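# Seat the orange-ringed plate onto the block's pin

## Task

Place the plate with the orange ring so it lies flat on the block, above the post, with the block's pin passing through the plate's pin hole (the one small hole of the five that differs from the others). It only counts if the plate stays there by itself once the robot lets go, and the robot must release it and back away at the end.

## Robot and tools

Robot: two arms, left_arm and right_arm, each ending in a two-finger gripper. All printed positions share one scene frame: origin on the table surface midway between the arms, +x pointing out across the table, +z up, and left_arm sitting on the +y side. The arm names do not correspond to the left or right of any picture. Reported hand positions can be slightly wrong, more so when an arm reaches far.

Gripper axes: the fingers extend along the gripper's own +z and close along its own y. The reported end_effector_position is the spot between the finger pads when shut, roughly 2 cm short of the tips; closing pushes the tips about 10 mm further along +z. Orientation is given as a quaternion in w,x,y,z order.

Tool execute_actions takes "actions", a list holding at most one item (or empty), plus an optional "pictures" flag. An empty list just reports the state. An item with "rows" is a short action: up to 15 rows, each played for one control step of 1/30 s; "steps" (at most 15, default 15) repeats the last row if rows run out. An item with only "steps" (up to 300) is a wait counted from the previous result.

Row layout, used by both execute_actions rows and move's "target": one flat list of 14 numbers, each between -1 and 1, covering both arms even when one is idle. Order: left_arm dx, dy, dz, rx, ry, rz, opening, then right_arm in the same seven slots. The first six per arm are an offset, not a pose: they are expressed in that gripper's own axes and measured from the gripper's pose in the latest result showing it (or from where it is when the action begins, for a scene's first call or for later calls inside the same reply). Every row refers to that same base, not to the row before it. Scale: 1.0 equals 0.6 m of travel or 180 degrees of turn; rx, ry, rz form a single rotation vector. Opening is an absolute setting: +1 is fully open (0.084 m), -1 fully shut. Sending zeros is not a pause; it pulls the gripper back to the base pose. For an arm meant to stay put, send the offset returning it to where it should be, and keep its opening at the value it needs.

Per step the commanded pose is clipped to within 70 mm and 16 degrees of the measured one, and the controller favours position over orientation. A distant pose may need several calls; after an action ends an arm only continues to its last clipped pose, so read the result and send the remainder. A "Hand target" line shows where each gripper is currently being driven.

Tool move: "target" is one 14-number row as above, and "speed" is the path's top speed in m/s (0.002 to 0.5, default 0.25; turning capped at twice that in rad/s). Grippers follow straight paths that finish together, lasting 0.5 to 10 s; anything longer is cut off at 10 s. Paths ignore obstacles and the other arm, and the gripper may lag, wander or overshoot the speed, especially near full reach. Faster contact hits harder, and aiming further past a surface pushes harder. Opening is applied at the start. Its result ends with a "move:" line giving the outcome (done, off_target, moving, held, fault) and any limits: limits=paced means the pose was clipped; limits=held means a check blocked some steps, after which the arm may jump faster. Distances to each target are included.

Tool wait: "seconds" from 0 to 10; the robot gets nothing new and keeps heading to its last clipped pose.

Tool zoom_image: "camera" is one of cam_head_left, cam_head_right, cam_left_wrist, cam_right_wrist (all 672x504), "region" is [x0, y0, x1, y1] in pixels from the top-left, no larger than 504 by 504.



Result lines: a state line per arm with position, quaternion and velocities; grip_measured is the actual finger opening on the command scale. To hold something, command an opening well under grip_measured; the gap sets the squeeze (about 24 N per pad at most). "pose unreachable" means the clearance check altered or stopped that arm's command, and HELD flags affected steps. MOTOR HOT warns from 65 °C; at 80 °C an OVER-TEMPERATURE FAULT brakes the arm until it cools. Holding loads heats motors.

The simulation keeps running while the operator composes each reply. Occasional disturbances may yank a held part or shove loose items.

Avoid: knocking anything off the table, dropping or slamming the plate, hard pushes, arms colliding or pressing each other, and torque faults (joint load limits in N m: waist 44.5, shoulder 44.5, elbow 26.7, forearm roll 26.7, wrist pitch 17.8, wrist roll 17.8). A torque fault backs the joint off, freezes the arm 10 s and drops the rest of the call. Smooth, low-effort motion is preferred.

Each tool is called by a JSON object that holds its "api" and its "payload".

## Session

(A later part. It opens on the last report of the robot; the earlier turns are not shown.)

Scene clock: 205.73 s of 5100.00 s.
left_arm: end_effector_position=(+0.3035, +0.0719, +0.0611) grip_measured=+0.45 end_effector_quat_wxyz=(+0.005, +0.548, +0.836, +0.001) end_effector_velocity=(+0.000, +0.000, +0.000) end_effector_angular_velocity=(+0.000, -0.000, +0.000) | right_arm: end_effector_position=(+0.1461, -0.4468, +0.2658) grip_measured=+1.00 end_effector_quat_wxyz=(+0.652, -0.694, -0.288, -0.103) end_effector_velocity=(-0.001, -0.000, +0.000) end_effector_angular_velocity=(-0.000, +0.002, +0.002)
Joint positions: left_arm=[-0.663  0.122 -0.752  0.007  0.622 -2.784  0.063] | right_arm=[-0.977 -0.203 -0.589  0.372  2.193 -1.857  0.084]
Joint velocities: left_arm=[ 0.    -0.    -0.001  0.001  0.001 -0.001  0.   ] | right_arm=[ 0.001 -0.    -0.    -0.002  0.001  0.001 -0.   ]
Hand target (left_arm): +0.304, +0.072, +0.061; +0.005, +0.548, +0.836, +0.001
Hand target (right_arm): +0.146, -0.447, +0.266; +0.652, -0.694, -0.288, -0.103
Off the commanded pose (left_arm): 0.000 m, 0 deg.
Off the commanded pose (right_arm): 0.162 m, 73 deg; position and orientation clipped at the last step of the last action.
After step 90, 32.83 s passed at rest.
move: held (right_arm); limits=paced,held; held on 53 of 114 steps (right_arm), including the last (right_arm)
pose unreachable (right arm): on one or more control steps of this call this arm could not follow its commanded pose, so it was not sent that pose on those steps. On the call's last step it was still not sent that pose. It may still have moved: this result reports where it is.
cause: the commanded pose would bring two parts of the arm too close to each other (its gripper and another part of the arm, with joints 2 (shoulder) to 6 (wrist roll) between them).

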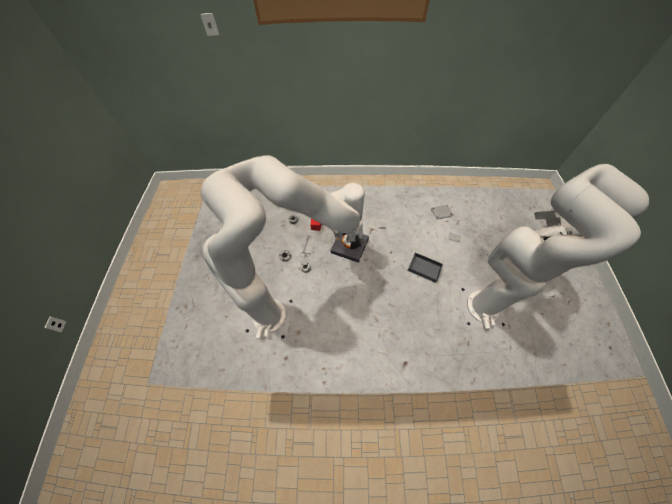

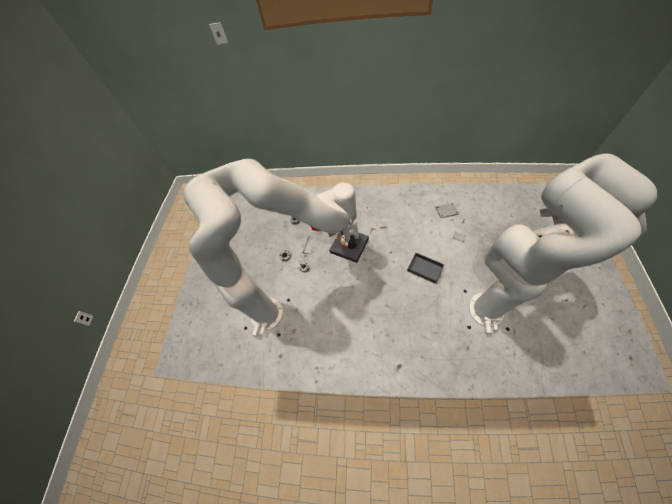

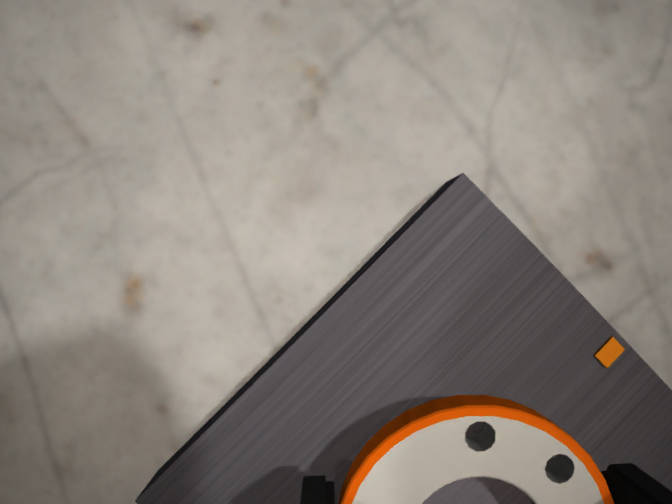

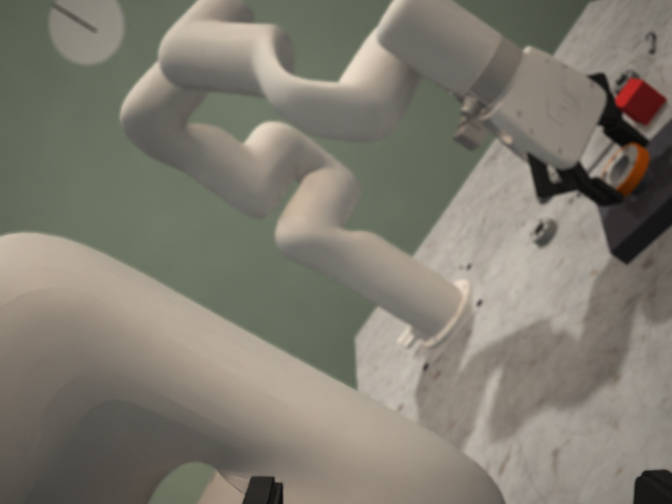

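{"api": "move", "payload": {"target": [0,0,0,0,0,0,-0.2,0.325,0.292,-0.013,0,0,0,1], "speed": 0.4}}

Scene clock: 213.03 s of 5100.00 s.
left_arm: end_effector_position=(+0.3035, +0.0719, +0.0611) grip_measured=+0.45 end_effector_quat_wxyz=(+0.005, +0.548, +0.836, +0.001) end_effector_velocity=(-0.001, +0.000, -0.000) end_effector_angular_velocity=(+0.001, +0.000, -0.002) | right_arm: end_effector_position=(+0.3998, -0.3996, +0.2195) grip_measured=+1.00 end_effector_quat_wxyz=(+0.651, -0.695, -0.288, -0.102) end_effector_velocity=(+0.002, +0.000, -0.001) end_effector_angular_velocity=(+0.001, +0.001, +0.001)
Joint positions: left_arm=[-0.663  0.122 -0.752  0.007  0.622 -2.784  0.063] | right_arm=[-0.447  0.355 -1.099  0.903  1.935 -1.553  0.084]
Joint velocities: left_arm=[-0.001 -0.001  0.001  0.001  0.001 -0.     0.   ] | right_arm=[ 0.003  0.008 -0.007  0.003 -0.     0.002  0.   ]
Hand target (left_arm): +0.304, +0.072, +0.061; +0.005, +0.548, +0.836, +0.001
Hand target (right_arm): +0.400, -0.399, +0.219; +0.652, -0.694, -0.288, -0.102
Off the commanded pose (left_arm): 0.000 m, 0 deg.
Off the commanded pose (right_arm): 0.000 m, 0 deg.
After step 90, 2.97 s passed at rest.
move: done; limits=paced

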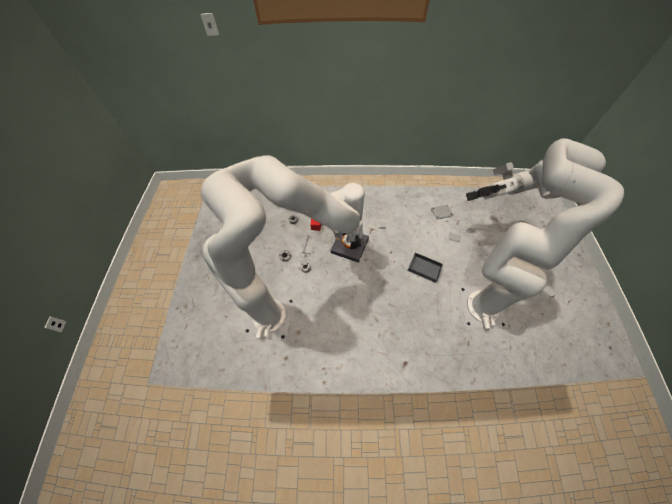

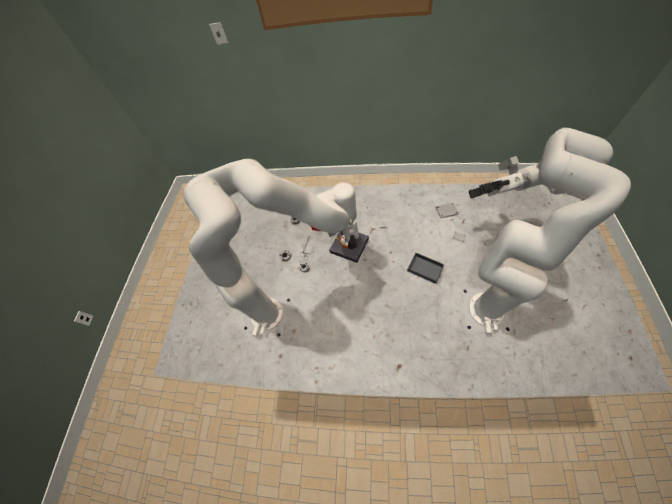

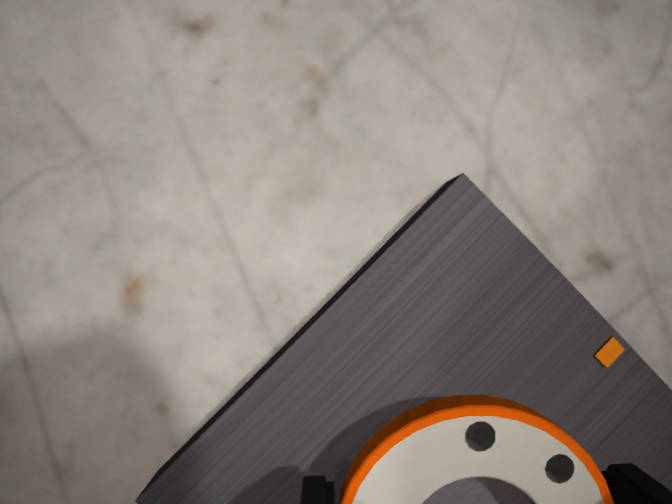

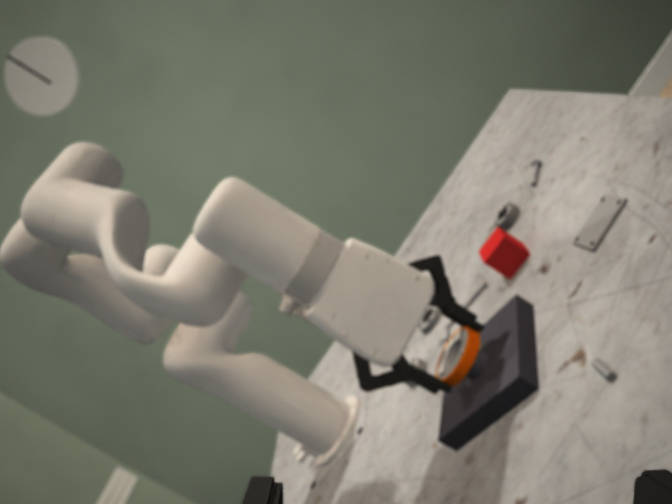

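{"api": "move", "payload": {"target": [0,0,0,0,0,0,-0.2,0.048,0.157,0.583,-0.060,-0.217,-0.338,1], "speed": 0.3}}

Scene clock: 218.87 s of 5100.00 s.
left_arm: end_effector_position=(+0.3035, +0.0719, +0.0611) grip_measured=+0.45 end_effector_quat_wxyz=(+0.005, +0.548, +0.836, +0.001) end_effector_velocity=(+0.000, -0.000, +0.000) end_effector_angular_velocity=(-0.001, +0.001, +0.001) | right_arm: end_effector_position=(+0.3923, -0.0544, +0.1091) grip_measured=+1.00 end_effector_quat_wxyz=(-0.319, +0.506, +0.774, +0.209) end_effector_velocity=(-0.001, +0.002, -0.001) end_effector_angular_velocity=(-0.002, -0.005, +0.005)
Joint positions: left_arm=[-0.663  0.122 -0.752  0.007  0.622 -2.784  0.063] | right_arm=[ 0.6    0.307 -1.036  1.048  0.937 -2.183  0.084]
Joint velocities: left_arm=[ 0.001  0.    -0.001 -0.002 -0.     0.001  0.   ] | right_arm=[ 0.007  0.003 -0.002 -0.001 -0.005 -0.001  0.   ]
Hand target (left_arm): +0.304, +0.072, +0.061; +0.005, +0.548, +0.836, +0.001
Hand target (right_arm): +0.392, -0.054, +0.109; -0.319, +0.505, +0.774, +0.209
Off the commanded pose (left_arm): 0.000 m, 0 deg.
Off the commanded pose (right_arm): 0.001 m, 0 deg.
After step 90, 0.17 s passed at rest.
move: done

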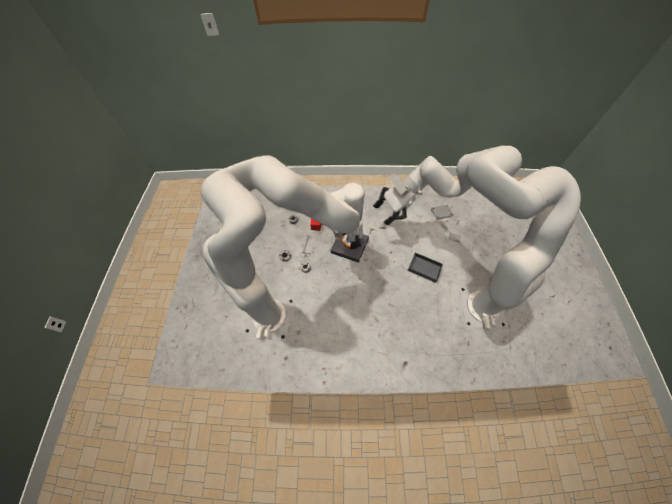

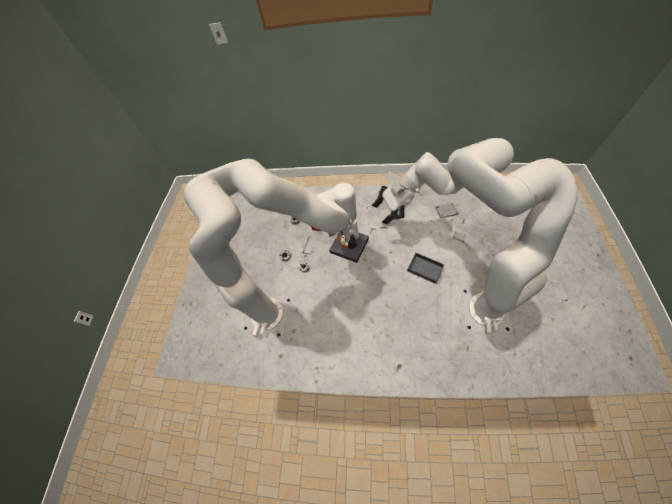

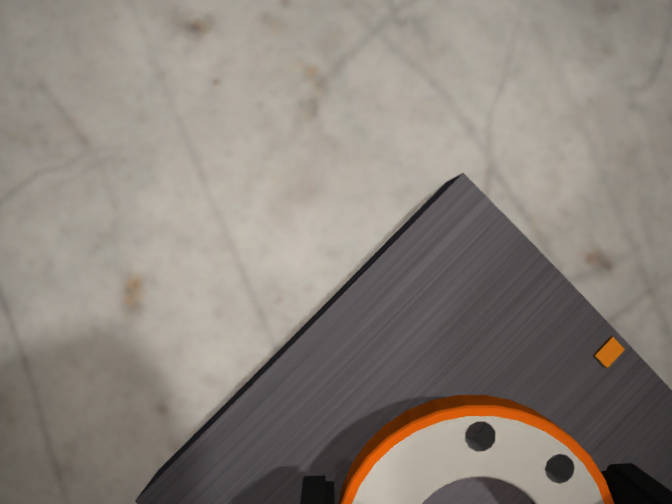

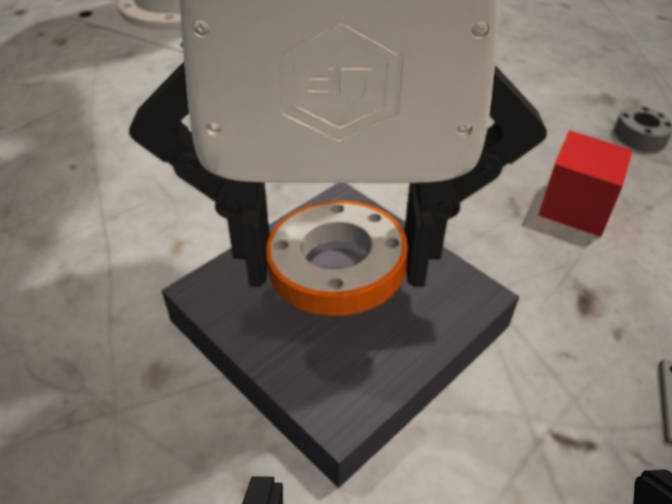

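{"api": "zoom_image", "payload": {"camera": "cam_right_wrist", "region": [258, 190, 418, 320]}}

Region (258, 190, 418, 320) of cam_right_wrist's 672x504 image, scaled by 3.150, with more detail than that image has; it fills the top 410 rows of this view, and the rest is white.

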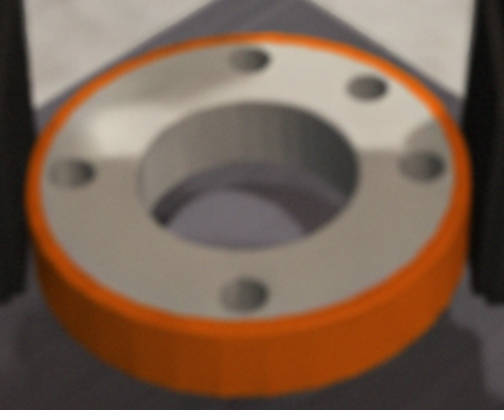

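{"api": "move", "payload": {"target": [0,0,0.003,0,0,0,-0.2,0,0,0.08,0,0,0,1], "speed": 0.1}}

{"api": "zoom_image", "payload": {"camera": "cam_right_wrist", "region": [248, 180, 428, 330]}}

Scene clock: 227.03 s of 5100.00 s.
left_arm: end_effector_position=(+0.3035, +0.0719, +0.0593) grip_measured=+0.45 end_effector_quat_wxyz=(+0.005, +0.548, +0.836, +0.001) end_effector_velocity=(+0.000, -0.000, +0.000) end_effector_angular_velocity=(-0.001, -0.001, +0.000) | right_arm: end_effector_position=(+0.3790, -0.0236, +0.0754) grip_measured=+1.00 end_effector_quat_wxyz=(-0.318, +0.506, +0.774, +0.209) end_effector_velocity=(-0.001, +0.001, -0.002) end_effector_angular_velocity=(-0.000, +0.002, -0.002)
Joint positions: left_arm=[-0.663  0.126 -0.751  0.007  0.617 -2.784  0.063] | right_arm=[ 0.681  0.396 -1.059  1.139  0.859 -2.228  0.084]
Joint velocities: left_arm=[ 0.    -0.001  0.     0.    -0.    -0.    -0.   ] | right_arm=[ 0.004  0.005 -0.001  0.006 -0.004 -0.002  0.   ]
Hand target (left_arm): +0.304, +0.072, +0.059; +0.005, +0.548, +0.836, +0.001
Hand target (right_arm): +0.379, -0.023, +0.075; -0.318, +0.506, +0.774, +0.209
Off the commanded pose (left_arm): 0.000 m, 0 deg.
Off the commanded pose (right_arm): 0.001 m, 0 deg.
After step 90, 4.30 s passed at rest.
move: done

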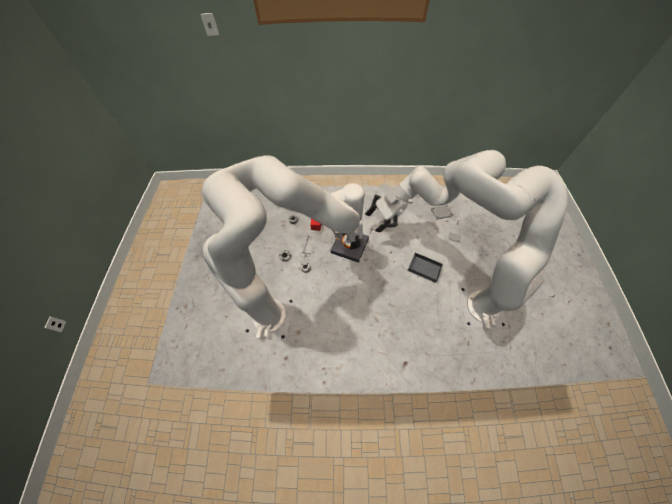

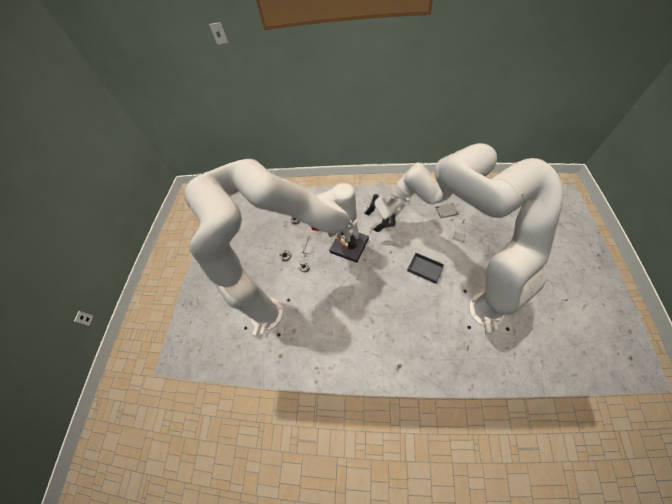

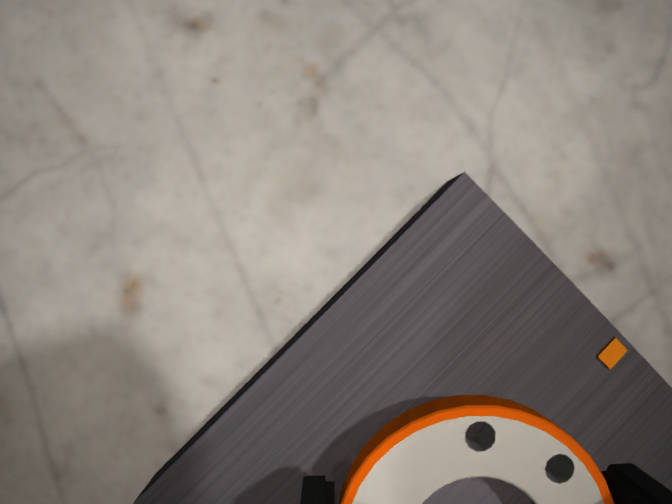

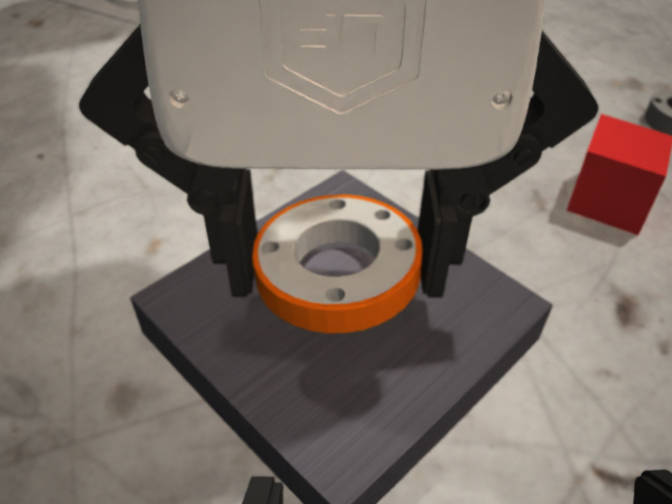

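Region (248, 180, 428, 330) of cam_right_wrist's 672x504 image, scaled by 2.800, with more detail than that image has.

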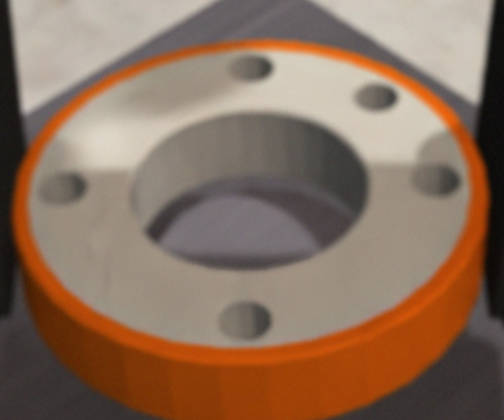

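{"api": "move", "payload": {"target": [-0.0033,0,0,0,0,0,-0.2,0,0,0,0,0,0,1], "speed": 0.02}}

{"api": "zoom_image", "payload": {"camera": "cam_right_wrist", "region": [248, 180, 428, 330]}}

Scene clock: 232.40 s of 5100.00 s.
left_arm: end_effector_position=(+0.3043, +0.0701, +0.0593) grip_measured=+0.45 end_effector_quat_wxyz=(+0.005, +0.548, +0.836, +0.001) end_effector_velocity=(-0.000, +0.000, -0.001) end_effector_angular_velocity=(+0.002, +0.002, +0.001) | right_arm: end_effector_position=(+0.3790, -0.0236, +0.0754) grip_measured=+1.00 end_effector_quat_wxyz=(-0.318, +0.506, +0.774, +0.209) end_effector_velocity=(+0.000, -0.001, -0.000) end_effector_angular_velocity=(-0.001, +0.000, +0.000)
Joint positions: left_arm=[-0.665  0.131 -0.758  0.007  0.619 -2.786  0.063] | right_arm=[ 0.681  0.396 -1.059  1.139  0.859 -2.228  0.084]
Joint velocities: left_arm=[ 0.001  0.002 -0.001 -0.001  0.002 -0.    -0.   ] | right_arm=[-0.002  0.    -0.    -0.002  0.001 -0.     0.   ]
Hand target (left_arm): +0.304, +0.070, +0.059; +0.005, +0.548, +0.836, +0.001
Hand target (right_arm): +0.379, -0.024, +0.075; -0.318, +0.506, +0.774, +0.209
Off the commanded pose (left_arm): 0.000 m, 0 deg.
Off the commanded pose (right_arm): 0.000 m, 0 deg.
After step 90, 1.67 s passed at rest.
move: done

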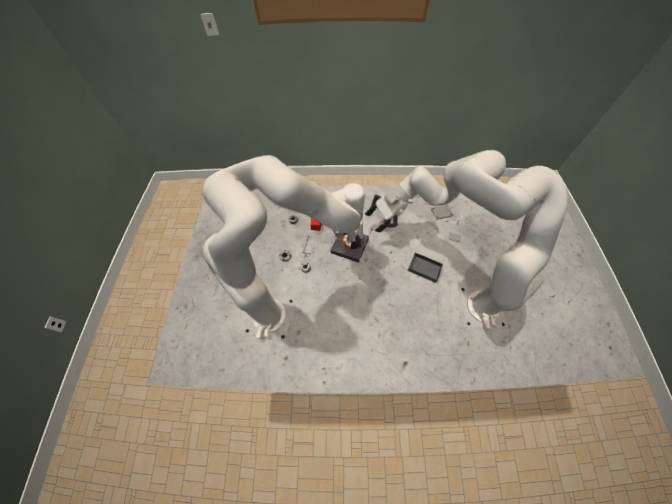

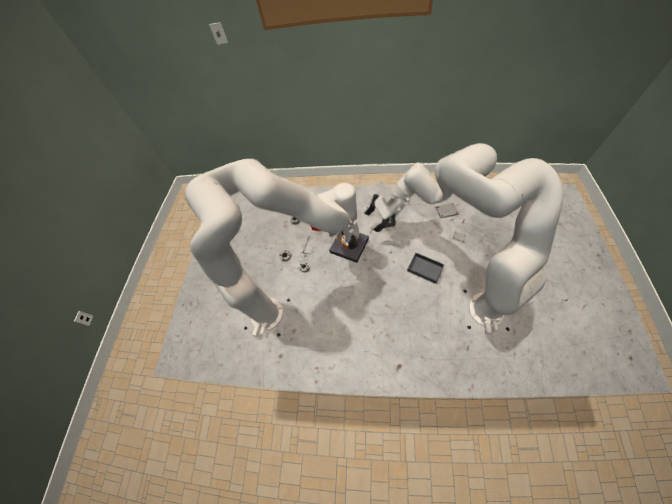

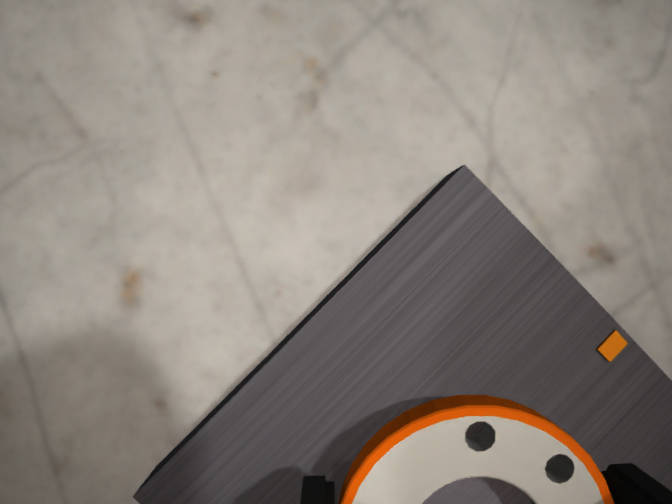

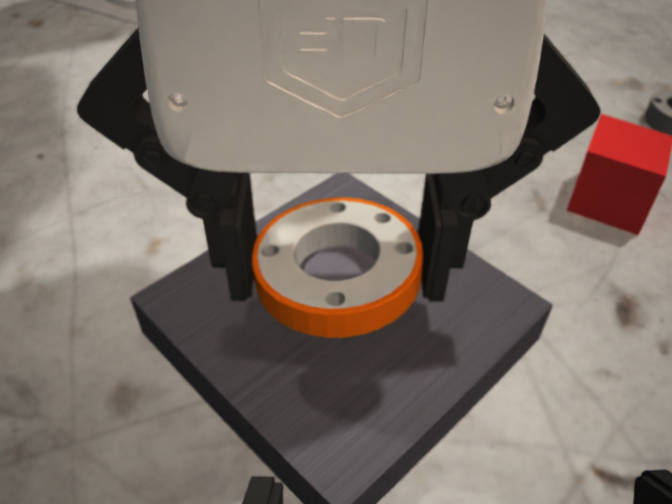

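Region (248, 180, 428, 330) of cam_right_wrist's 672x504 image, scaled by 2.800, with more detail than that image has.

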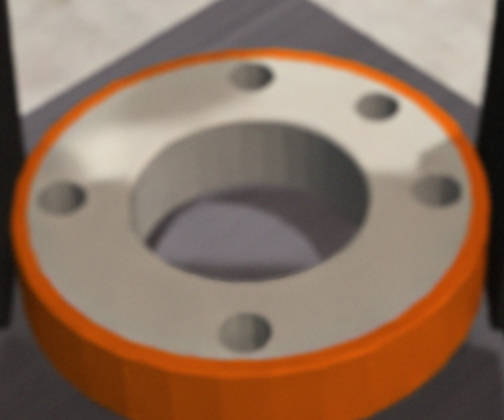

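{"api": "move", "payload": {"target": [0,0,0.006,0,0,0,-0.2,0,0,0,0,0,0,1], "speed": 0.008}}

{"api": "zoom_image", "payload": {"camera": "cam_right_wrist", "region": [248, 180, 428, 330]}}

Scene clock: 235.03 s of 5100.00 s.
left_arm: end_effector_position=(+0.3048, +0.0696, +0.0570) grip_measured=+0.46 end_effector_quat_wxyz=(+0.006, +0.548, +0.836, +0.001) end_effector_velocity=(+0.002, -0.001, -0.002) end_effector_angular_velocity=(-0.003, -0.002, +0.001) | right_arm: end_effector_position=(+0.3790, -0.0236, +0.0754) grip_measured=+1.00 end_effector_quat_wxyz=(-0.318, +0.506, +0.774, +0.209) end_effector_velocity=(-0.001, +0.001, +0.000) end_effector_angular_velocity=(-0.000, -0.001, +0.002)
Joint positions: left_arm=[-0.665  0.138 -0.758  0.007  0.609 -2.786  0.063] | right_arm=[ 0.681  0.396 -1.059  1.139  0.859 -2.228  0.084]
Joint velocities: left_arm=[ 0.001  0.007 -0.002 -0.001 -0.008  0.001  0.   ] | right_arm=[ 0.002 -0.    -0.    -0.001  0.    -0.     0.   ]
Hand target (left_arm): +0.304, +0.070, +0.056; +0.005, +0.548, +0.836, +0.001
Hand target (right_arm): +0.379, -0.024, +0.075; -0.318, +0.506, +0.774, +0.209
Off the commanded pose (left_arm): 0.001 m, 0 deg.
Off the commanded pose (right_arm): 0.000 m, 0 deg.
move: done

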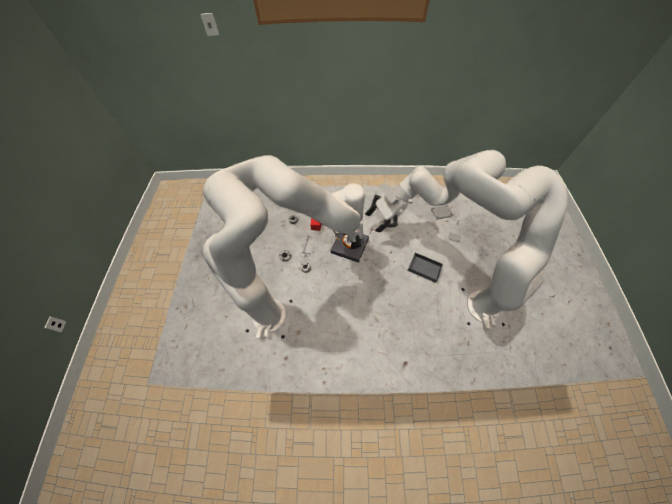

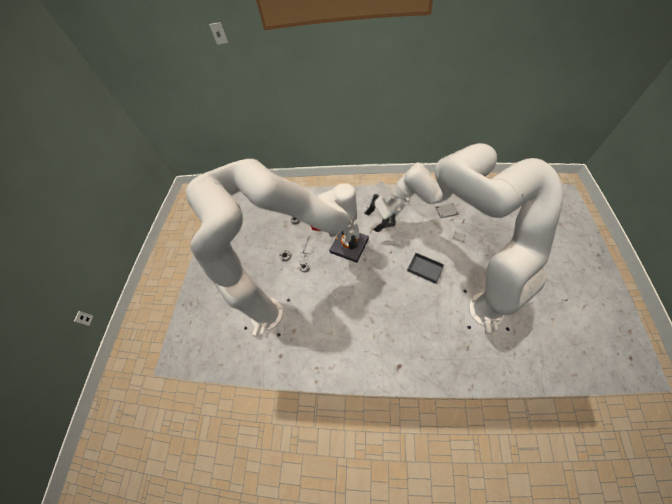

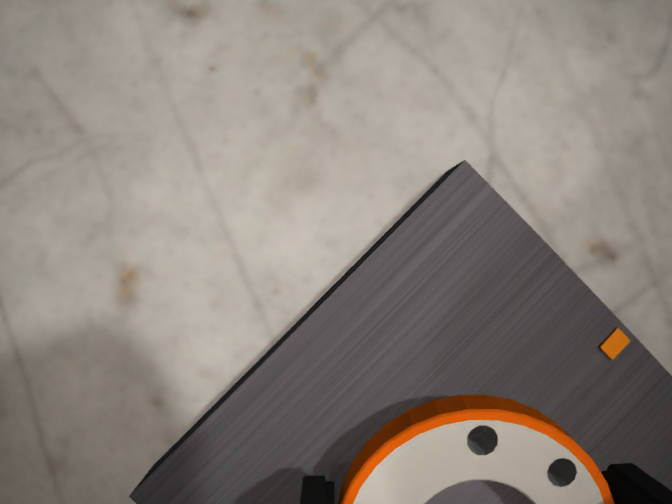

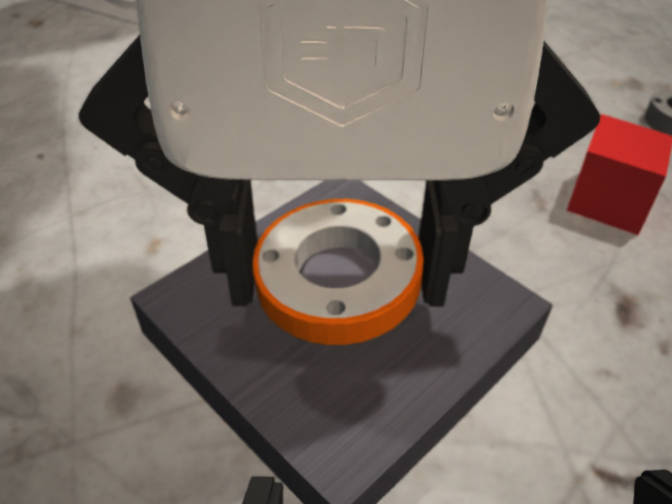

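Region (248, 180, 428, 330) of cam_right_wrist's 672x504 image, scaled by 2.800, with more detail than that image has.

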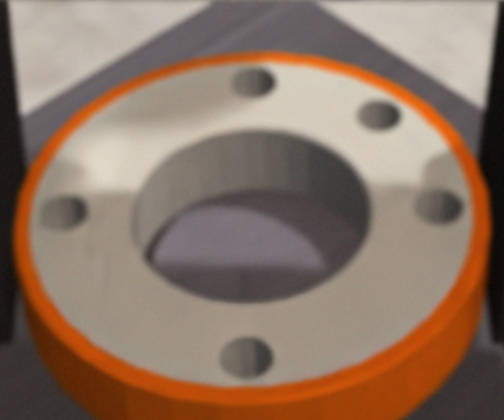

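{"api": "move", "payload": {"target": [0.002,0.0005,0.002,0,0,0,-0.2,0,0,0,0,0,0,1], "speed": 0.004}}

{"api": "zoom_image", "payload": {"camera": "cam_right_wrist", "region": [248, 180, 428, 330]}}

Scene clock: 239.13 s of 5100.00 s.
left_arm: end_effector_position=(+0.3046, +0.0704, +0.0558) grip_measured=+0.46 end_effector_quat_wxyz=(+0.006, +0.548, +0.836, +0.001) end_effector_velocity=(+0.004, +0.005, -0.000) end_effector_angular_velocity=(+0.003, -0.002, +0.009) | right_arm: end_effector_position=(+0.3790, -0.0236, +0.0754) grip_measured=+1.00 end_effector_quat_wxyz=(-0.318, +0.506, +0.774, +0.209) end_effector_velocity=(+0.000, -0.000, -0.000) end_effector_angular_velocity=(+0.000, +0.001, -0.003)
Joint positions: left_arm=[-0.664  0.139 -0.754  0.007  0.604 -2.784  0.063] | right_arm=[ 0.681  0.396 -1.059  1.139  0.859 -2.228  0.084]
Joint velocities: left_arm=[ 0.014 -0.001  0.003  0.006 -0.001 -0.    -0.001] | right_arm=[-0.001  0.     0.     0.001 -0.     0.001  0.   ]
Hand target (left_arm): +0.305, +0.071, +0.056; +0.006, +0.548, +0.836, +0.001
Hand target (right_arm): +0.379, -0.024, +0.075; -0.318, +0.506, +0.774, +0.209
Off the commanded pose (left_arm): 0.000 m, 0 deg.
Off the commanded pose (right_arm): 0.000 m, 0 deg.
After step 90, 0.40 s passed at rest.
move: done

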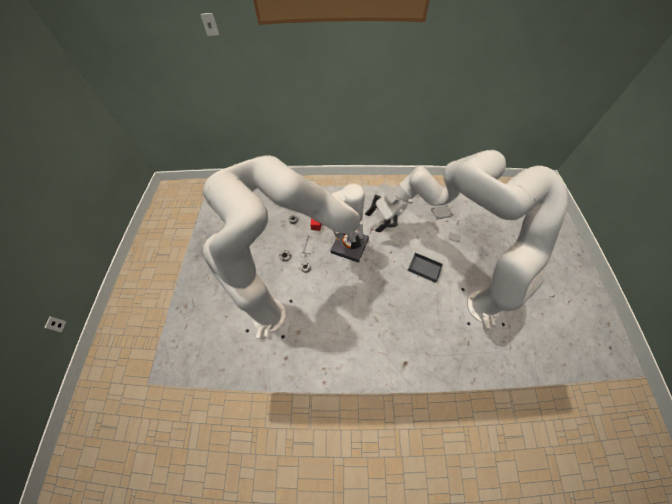

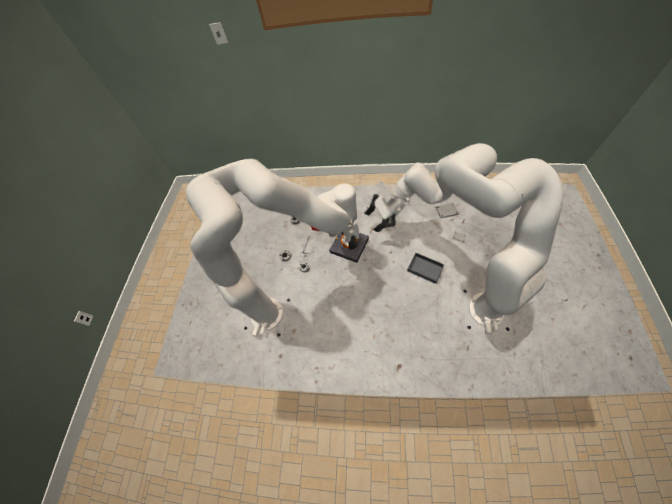

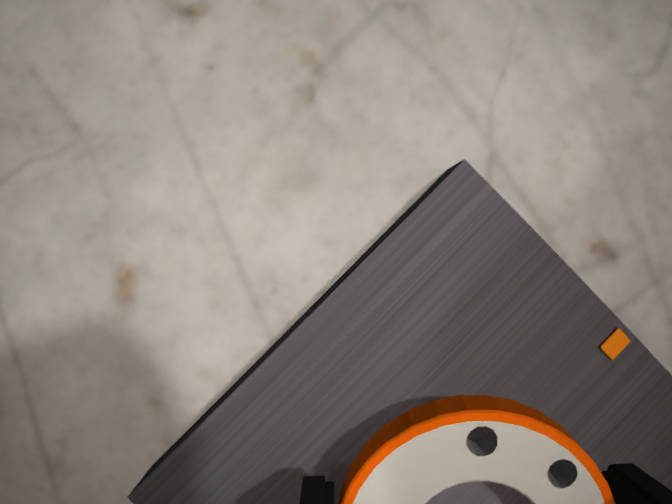

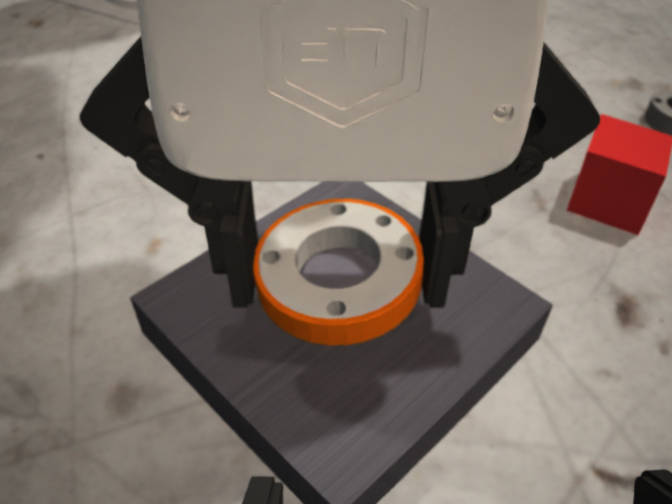

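Region (248, 180, 428, 330) of cam_right_wrist's 672x504 image, scaled by 2.800, with more detail than that image has.

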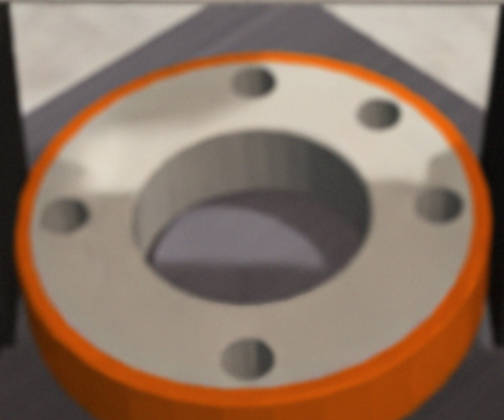

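{"api": "move", "payload": {"target": [0,0,0.006,0,0,0,-0.2,0,0,0,0,0,0,1], "speed": 0.008}}

{"api": "zoom_image", "payload": {"camera": "cam_right_wrist", "region": [248, 180, 428, 330]}}

Scene clock: 241.67 s of 5100.00 s.
left_arm: end_effector_position=(+0.3047, +0.0702, +0.0525) grip_measured=+0.47 end_effector_quat_wxyz=(+0.006, +0.548, +0.836, +0.001) end_effector_velocity=(+0.000, +0.001, -0.000) end_effector_angular_velocity=(+0.001, -0.000, -0.001) | right_arm: end_effector_position=(+0.3790, -0.0236, +0.0754) grip_measured=+1.00 end_effector_quat_wxyz=(-0.318, +0.506, +0.774, +0.209) end_effector_velocity=(+0.001, -0.001, -0.000) end_effector_angular_velocity=(-0.001, -0.001, -0.002)
Joint positions: left_arm=[-0.664  0.147 -0.753  0.007  0.594 -2.784  0.064] | right_arm=[ 0.681  0.396 -1.059  1.139  0.859 -2.228  0.084]
Joint velocities: left_arm=[ 0.001  0.001 -0.     0.002 -0.     0.    -0.001] | right_arm=[-0.001  0.     0.    -0.    -0.002  0.     0.   ]
Hand target (left_arm): +0.305, +0.070, +0.052; +0.006, +0.548, +0.836, +0.001
Hand target (right_arm): +0.379, -0.024, +0.075; -0.318, +0.506, +0.774, +0.209
Off the commanded pose (left_arm): 0.000 m, 0 deg.
Off the commanded pose (right_arm): 0.000 m, 0 deg.
move: done

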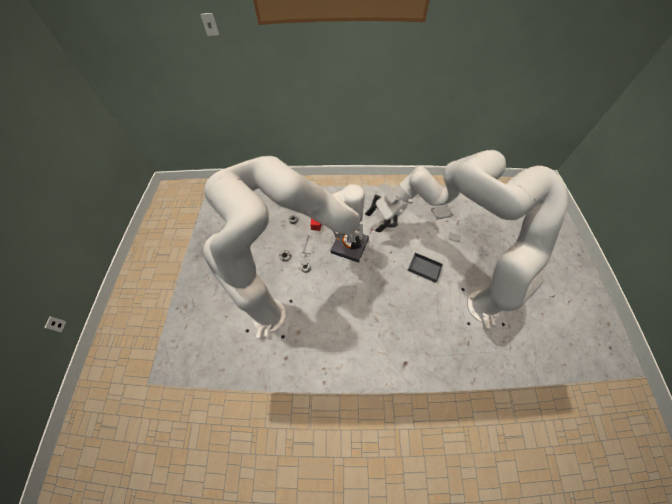

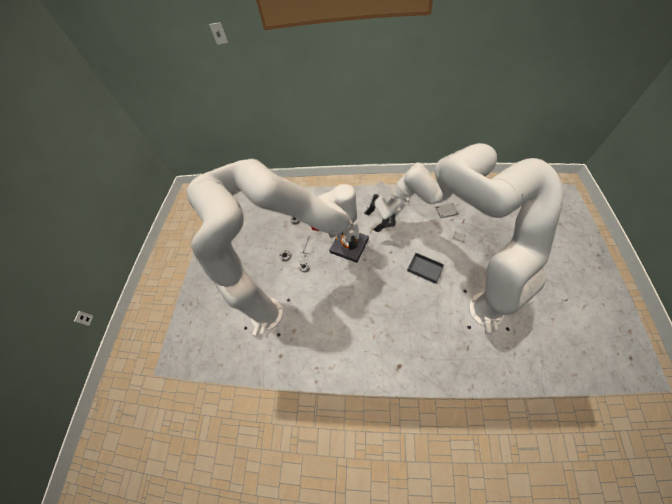

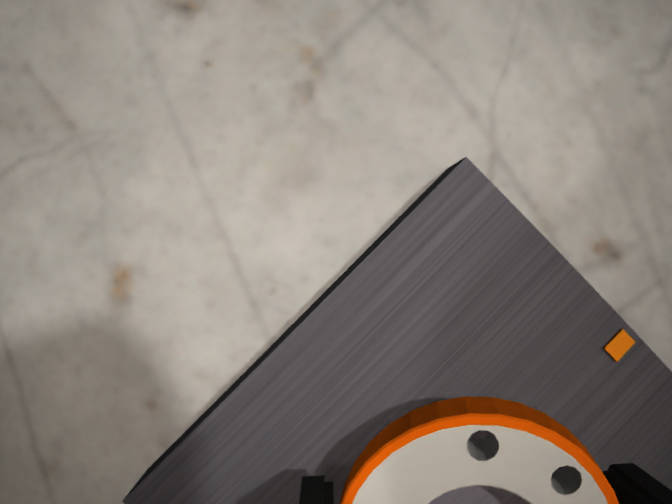

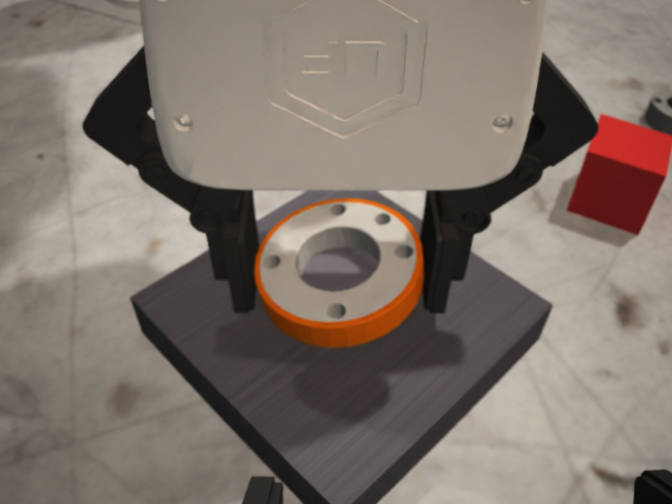

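Region (248, 180, 428, 330) of cam_right_wrist's 672x504 image, scaled by 2.800, with more detail than that image has.

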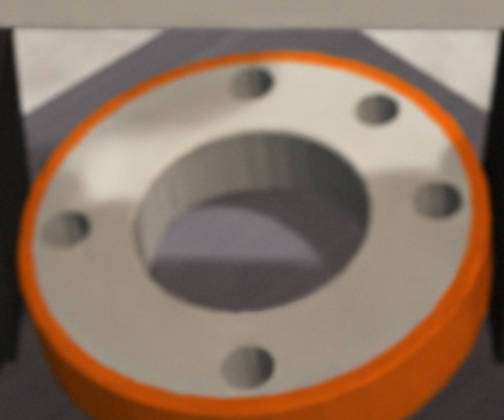

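{"api": "move", "payload": {"target": [0.0005,0.002,0,0,0,0,-0.2,0,0,0,0,0,0,1], "speed": 0.004}}

{"api": "zoom_image", "payload": {"camera": "cam_right_wrist", "region": [248, 180, 428, 330]}}

Scene clock: 245.00 s of 5100.00 s.
left_arm: end_effector_position=(+0.3051, +0.0714, +0.0515) grip_measured=+0.46 end_effector_quat_wxyz=(+0.005, +0.548, +0.836, +0.001) end_effector_velocity=(+0.001, -0.001, +0.002) end_effector_angular_velocity=(-0.003, -0.002, -0.000) | right_arm: end_effector_position=(+0.3790, -0.0236, +0.0754) grip_measured=+1.00 end_effector_quat_wxyz=(-0.318, +0.506, +0.774, +0.209) end_effector_velocity=(+0.000, -0.000, -0.000) end_effector_angular_velocity=(-0.002, -0.002, +0.002)
Joint positions: left_arm=[-0.661  0.149 -0.752  0.007  0.594 -2.781  0.063] | right_arm=[ 0.681  0.396 -1.059  1.139  0.859 -2.228  0.084]
Joint velocities: left_arm=[-0.    -0.004 -0.001 -0.     0.001  0.    -0.   ] | right_arm=[ 0.    -0.    -0.    -0.003 -0.001  0.    -0.   ]
Hand target (left_arm): +0.306, +0.071, +0.053; +0.006, +0.548, +0.836, +0.001
Hand target (right_arm): +0.379, -0.024, +0.075; -0.318, +0.506, +0.774, +0.209
Off the commanded pose (left_arm): 0.001 m, 0 deg.
Off the commanded pose (right_arm): 0.000 m, 0 deg.
move: done

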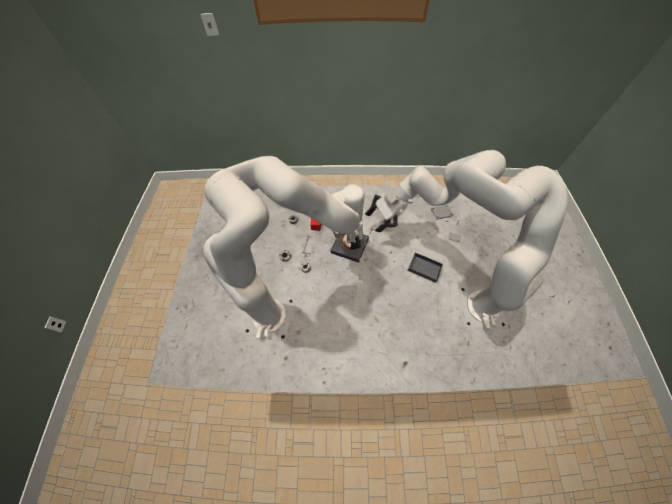

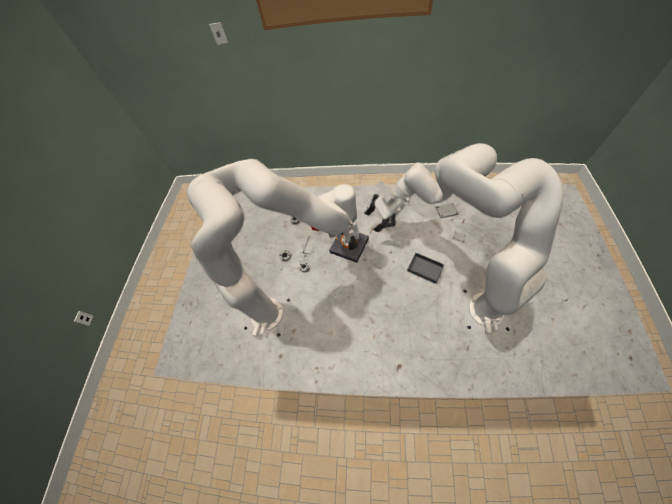

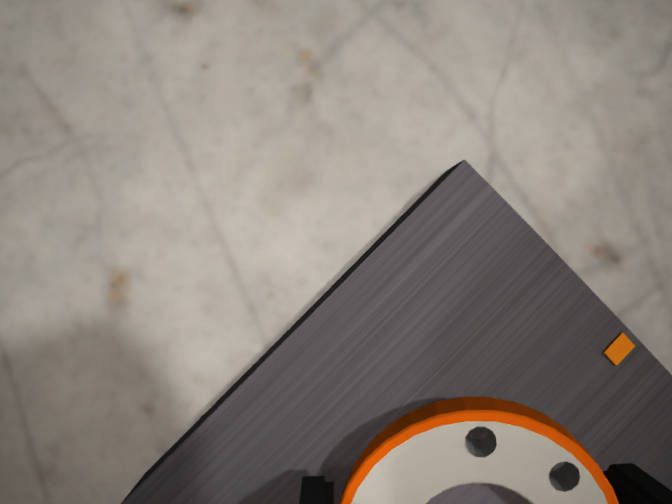

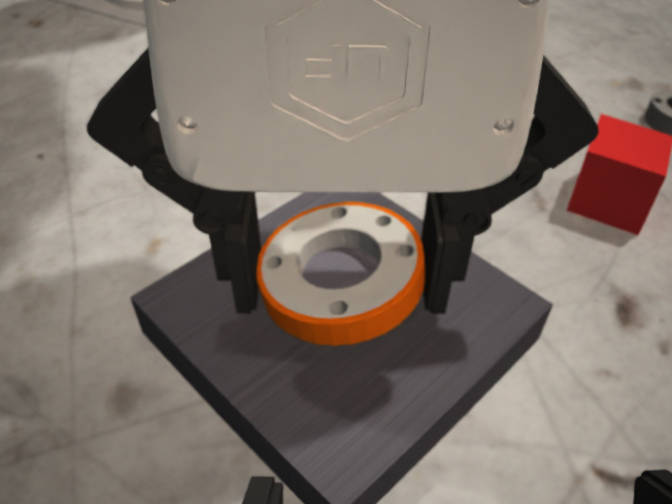

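Region (248, 180, 428, 330) of cam_right_wrist's 672x504 image, scaled by 2.800, with more detail than that image has.

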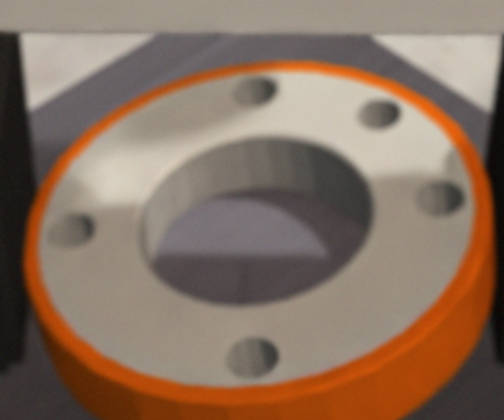

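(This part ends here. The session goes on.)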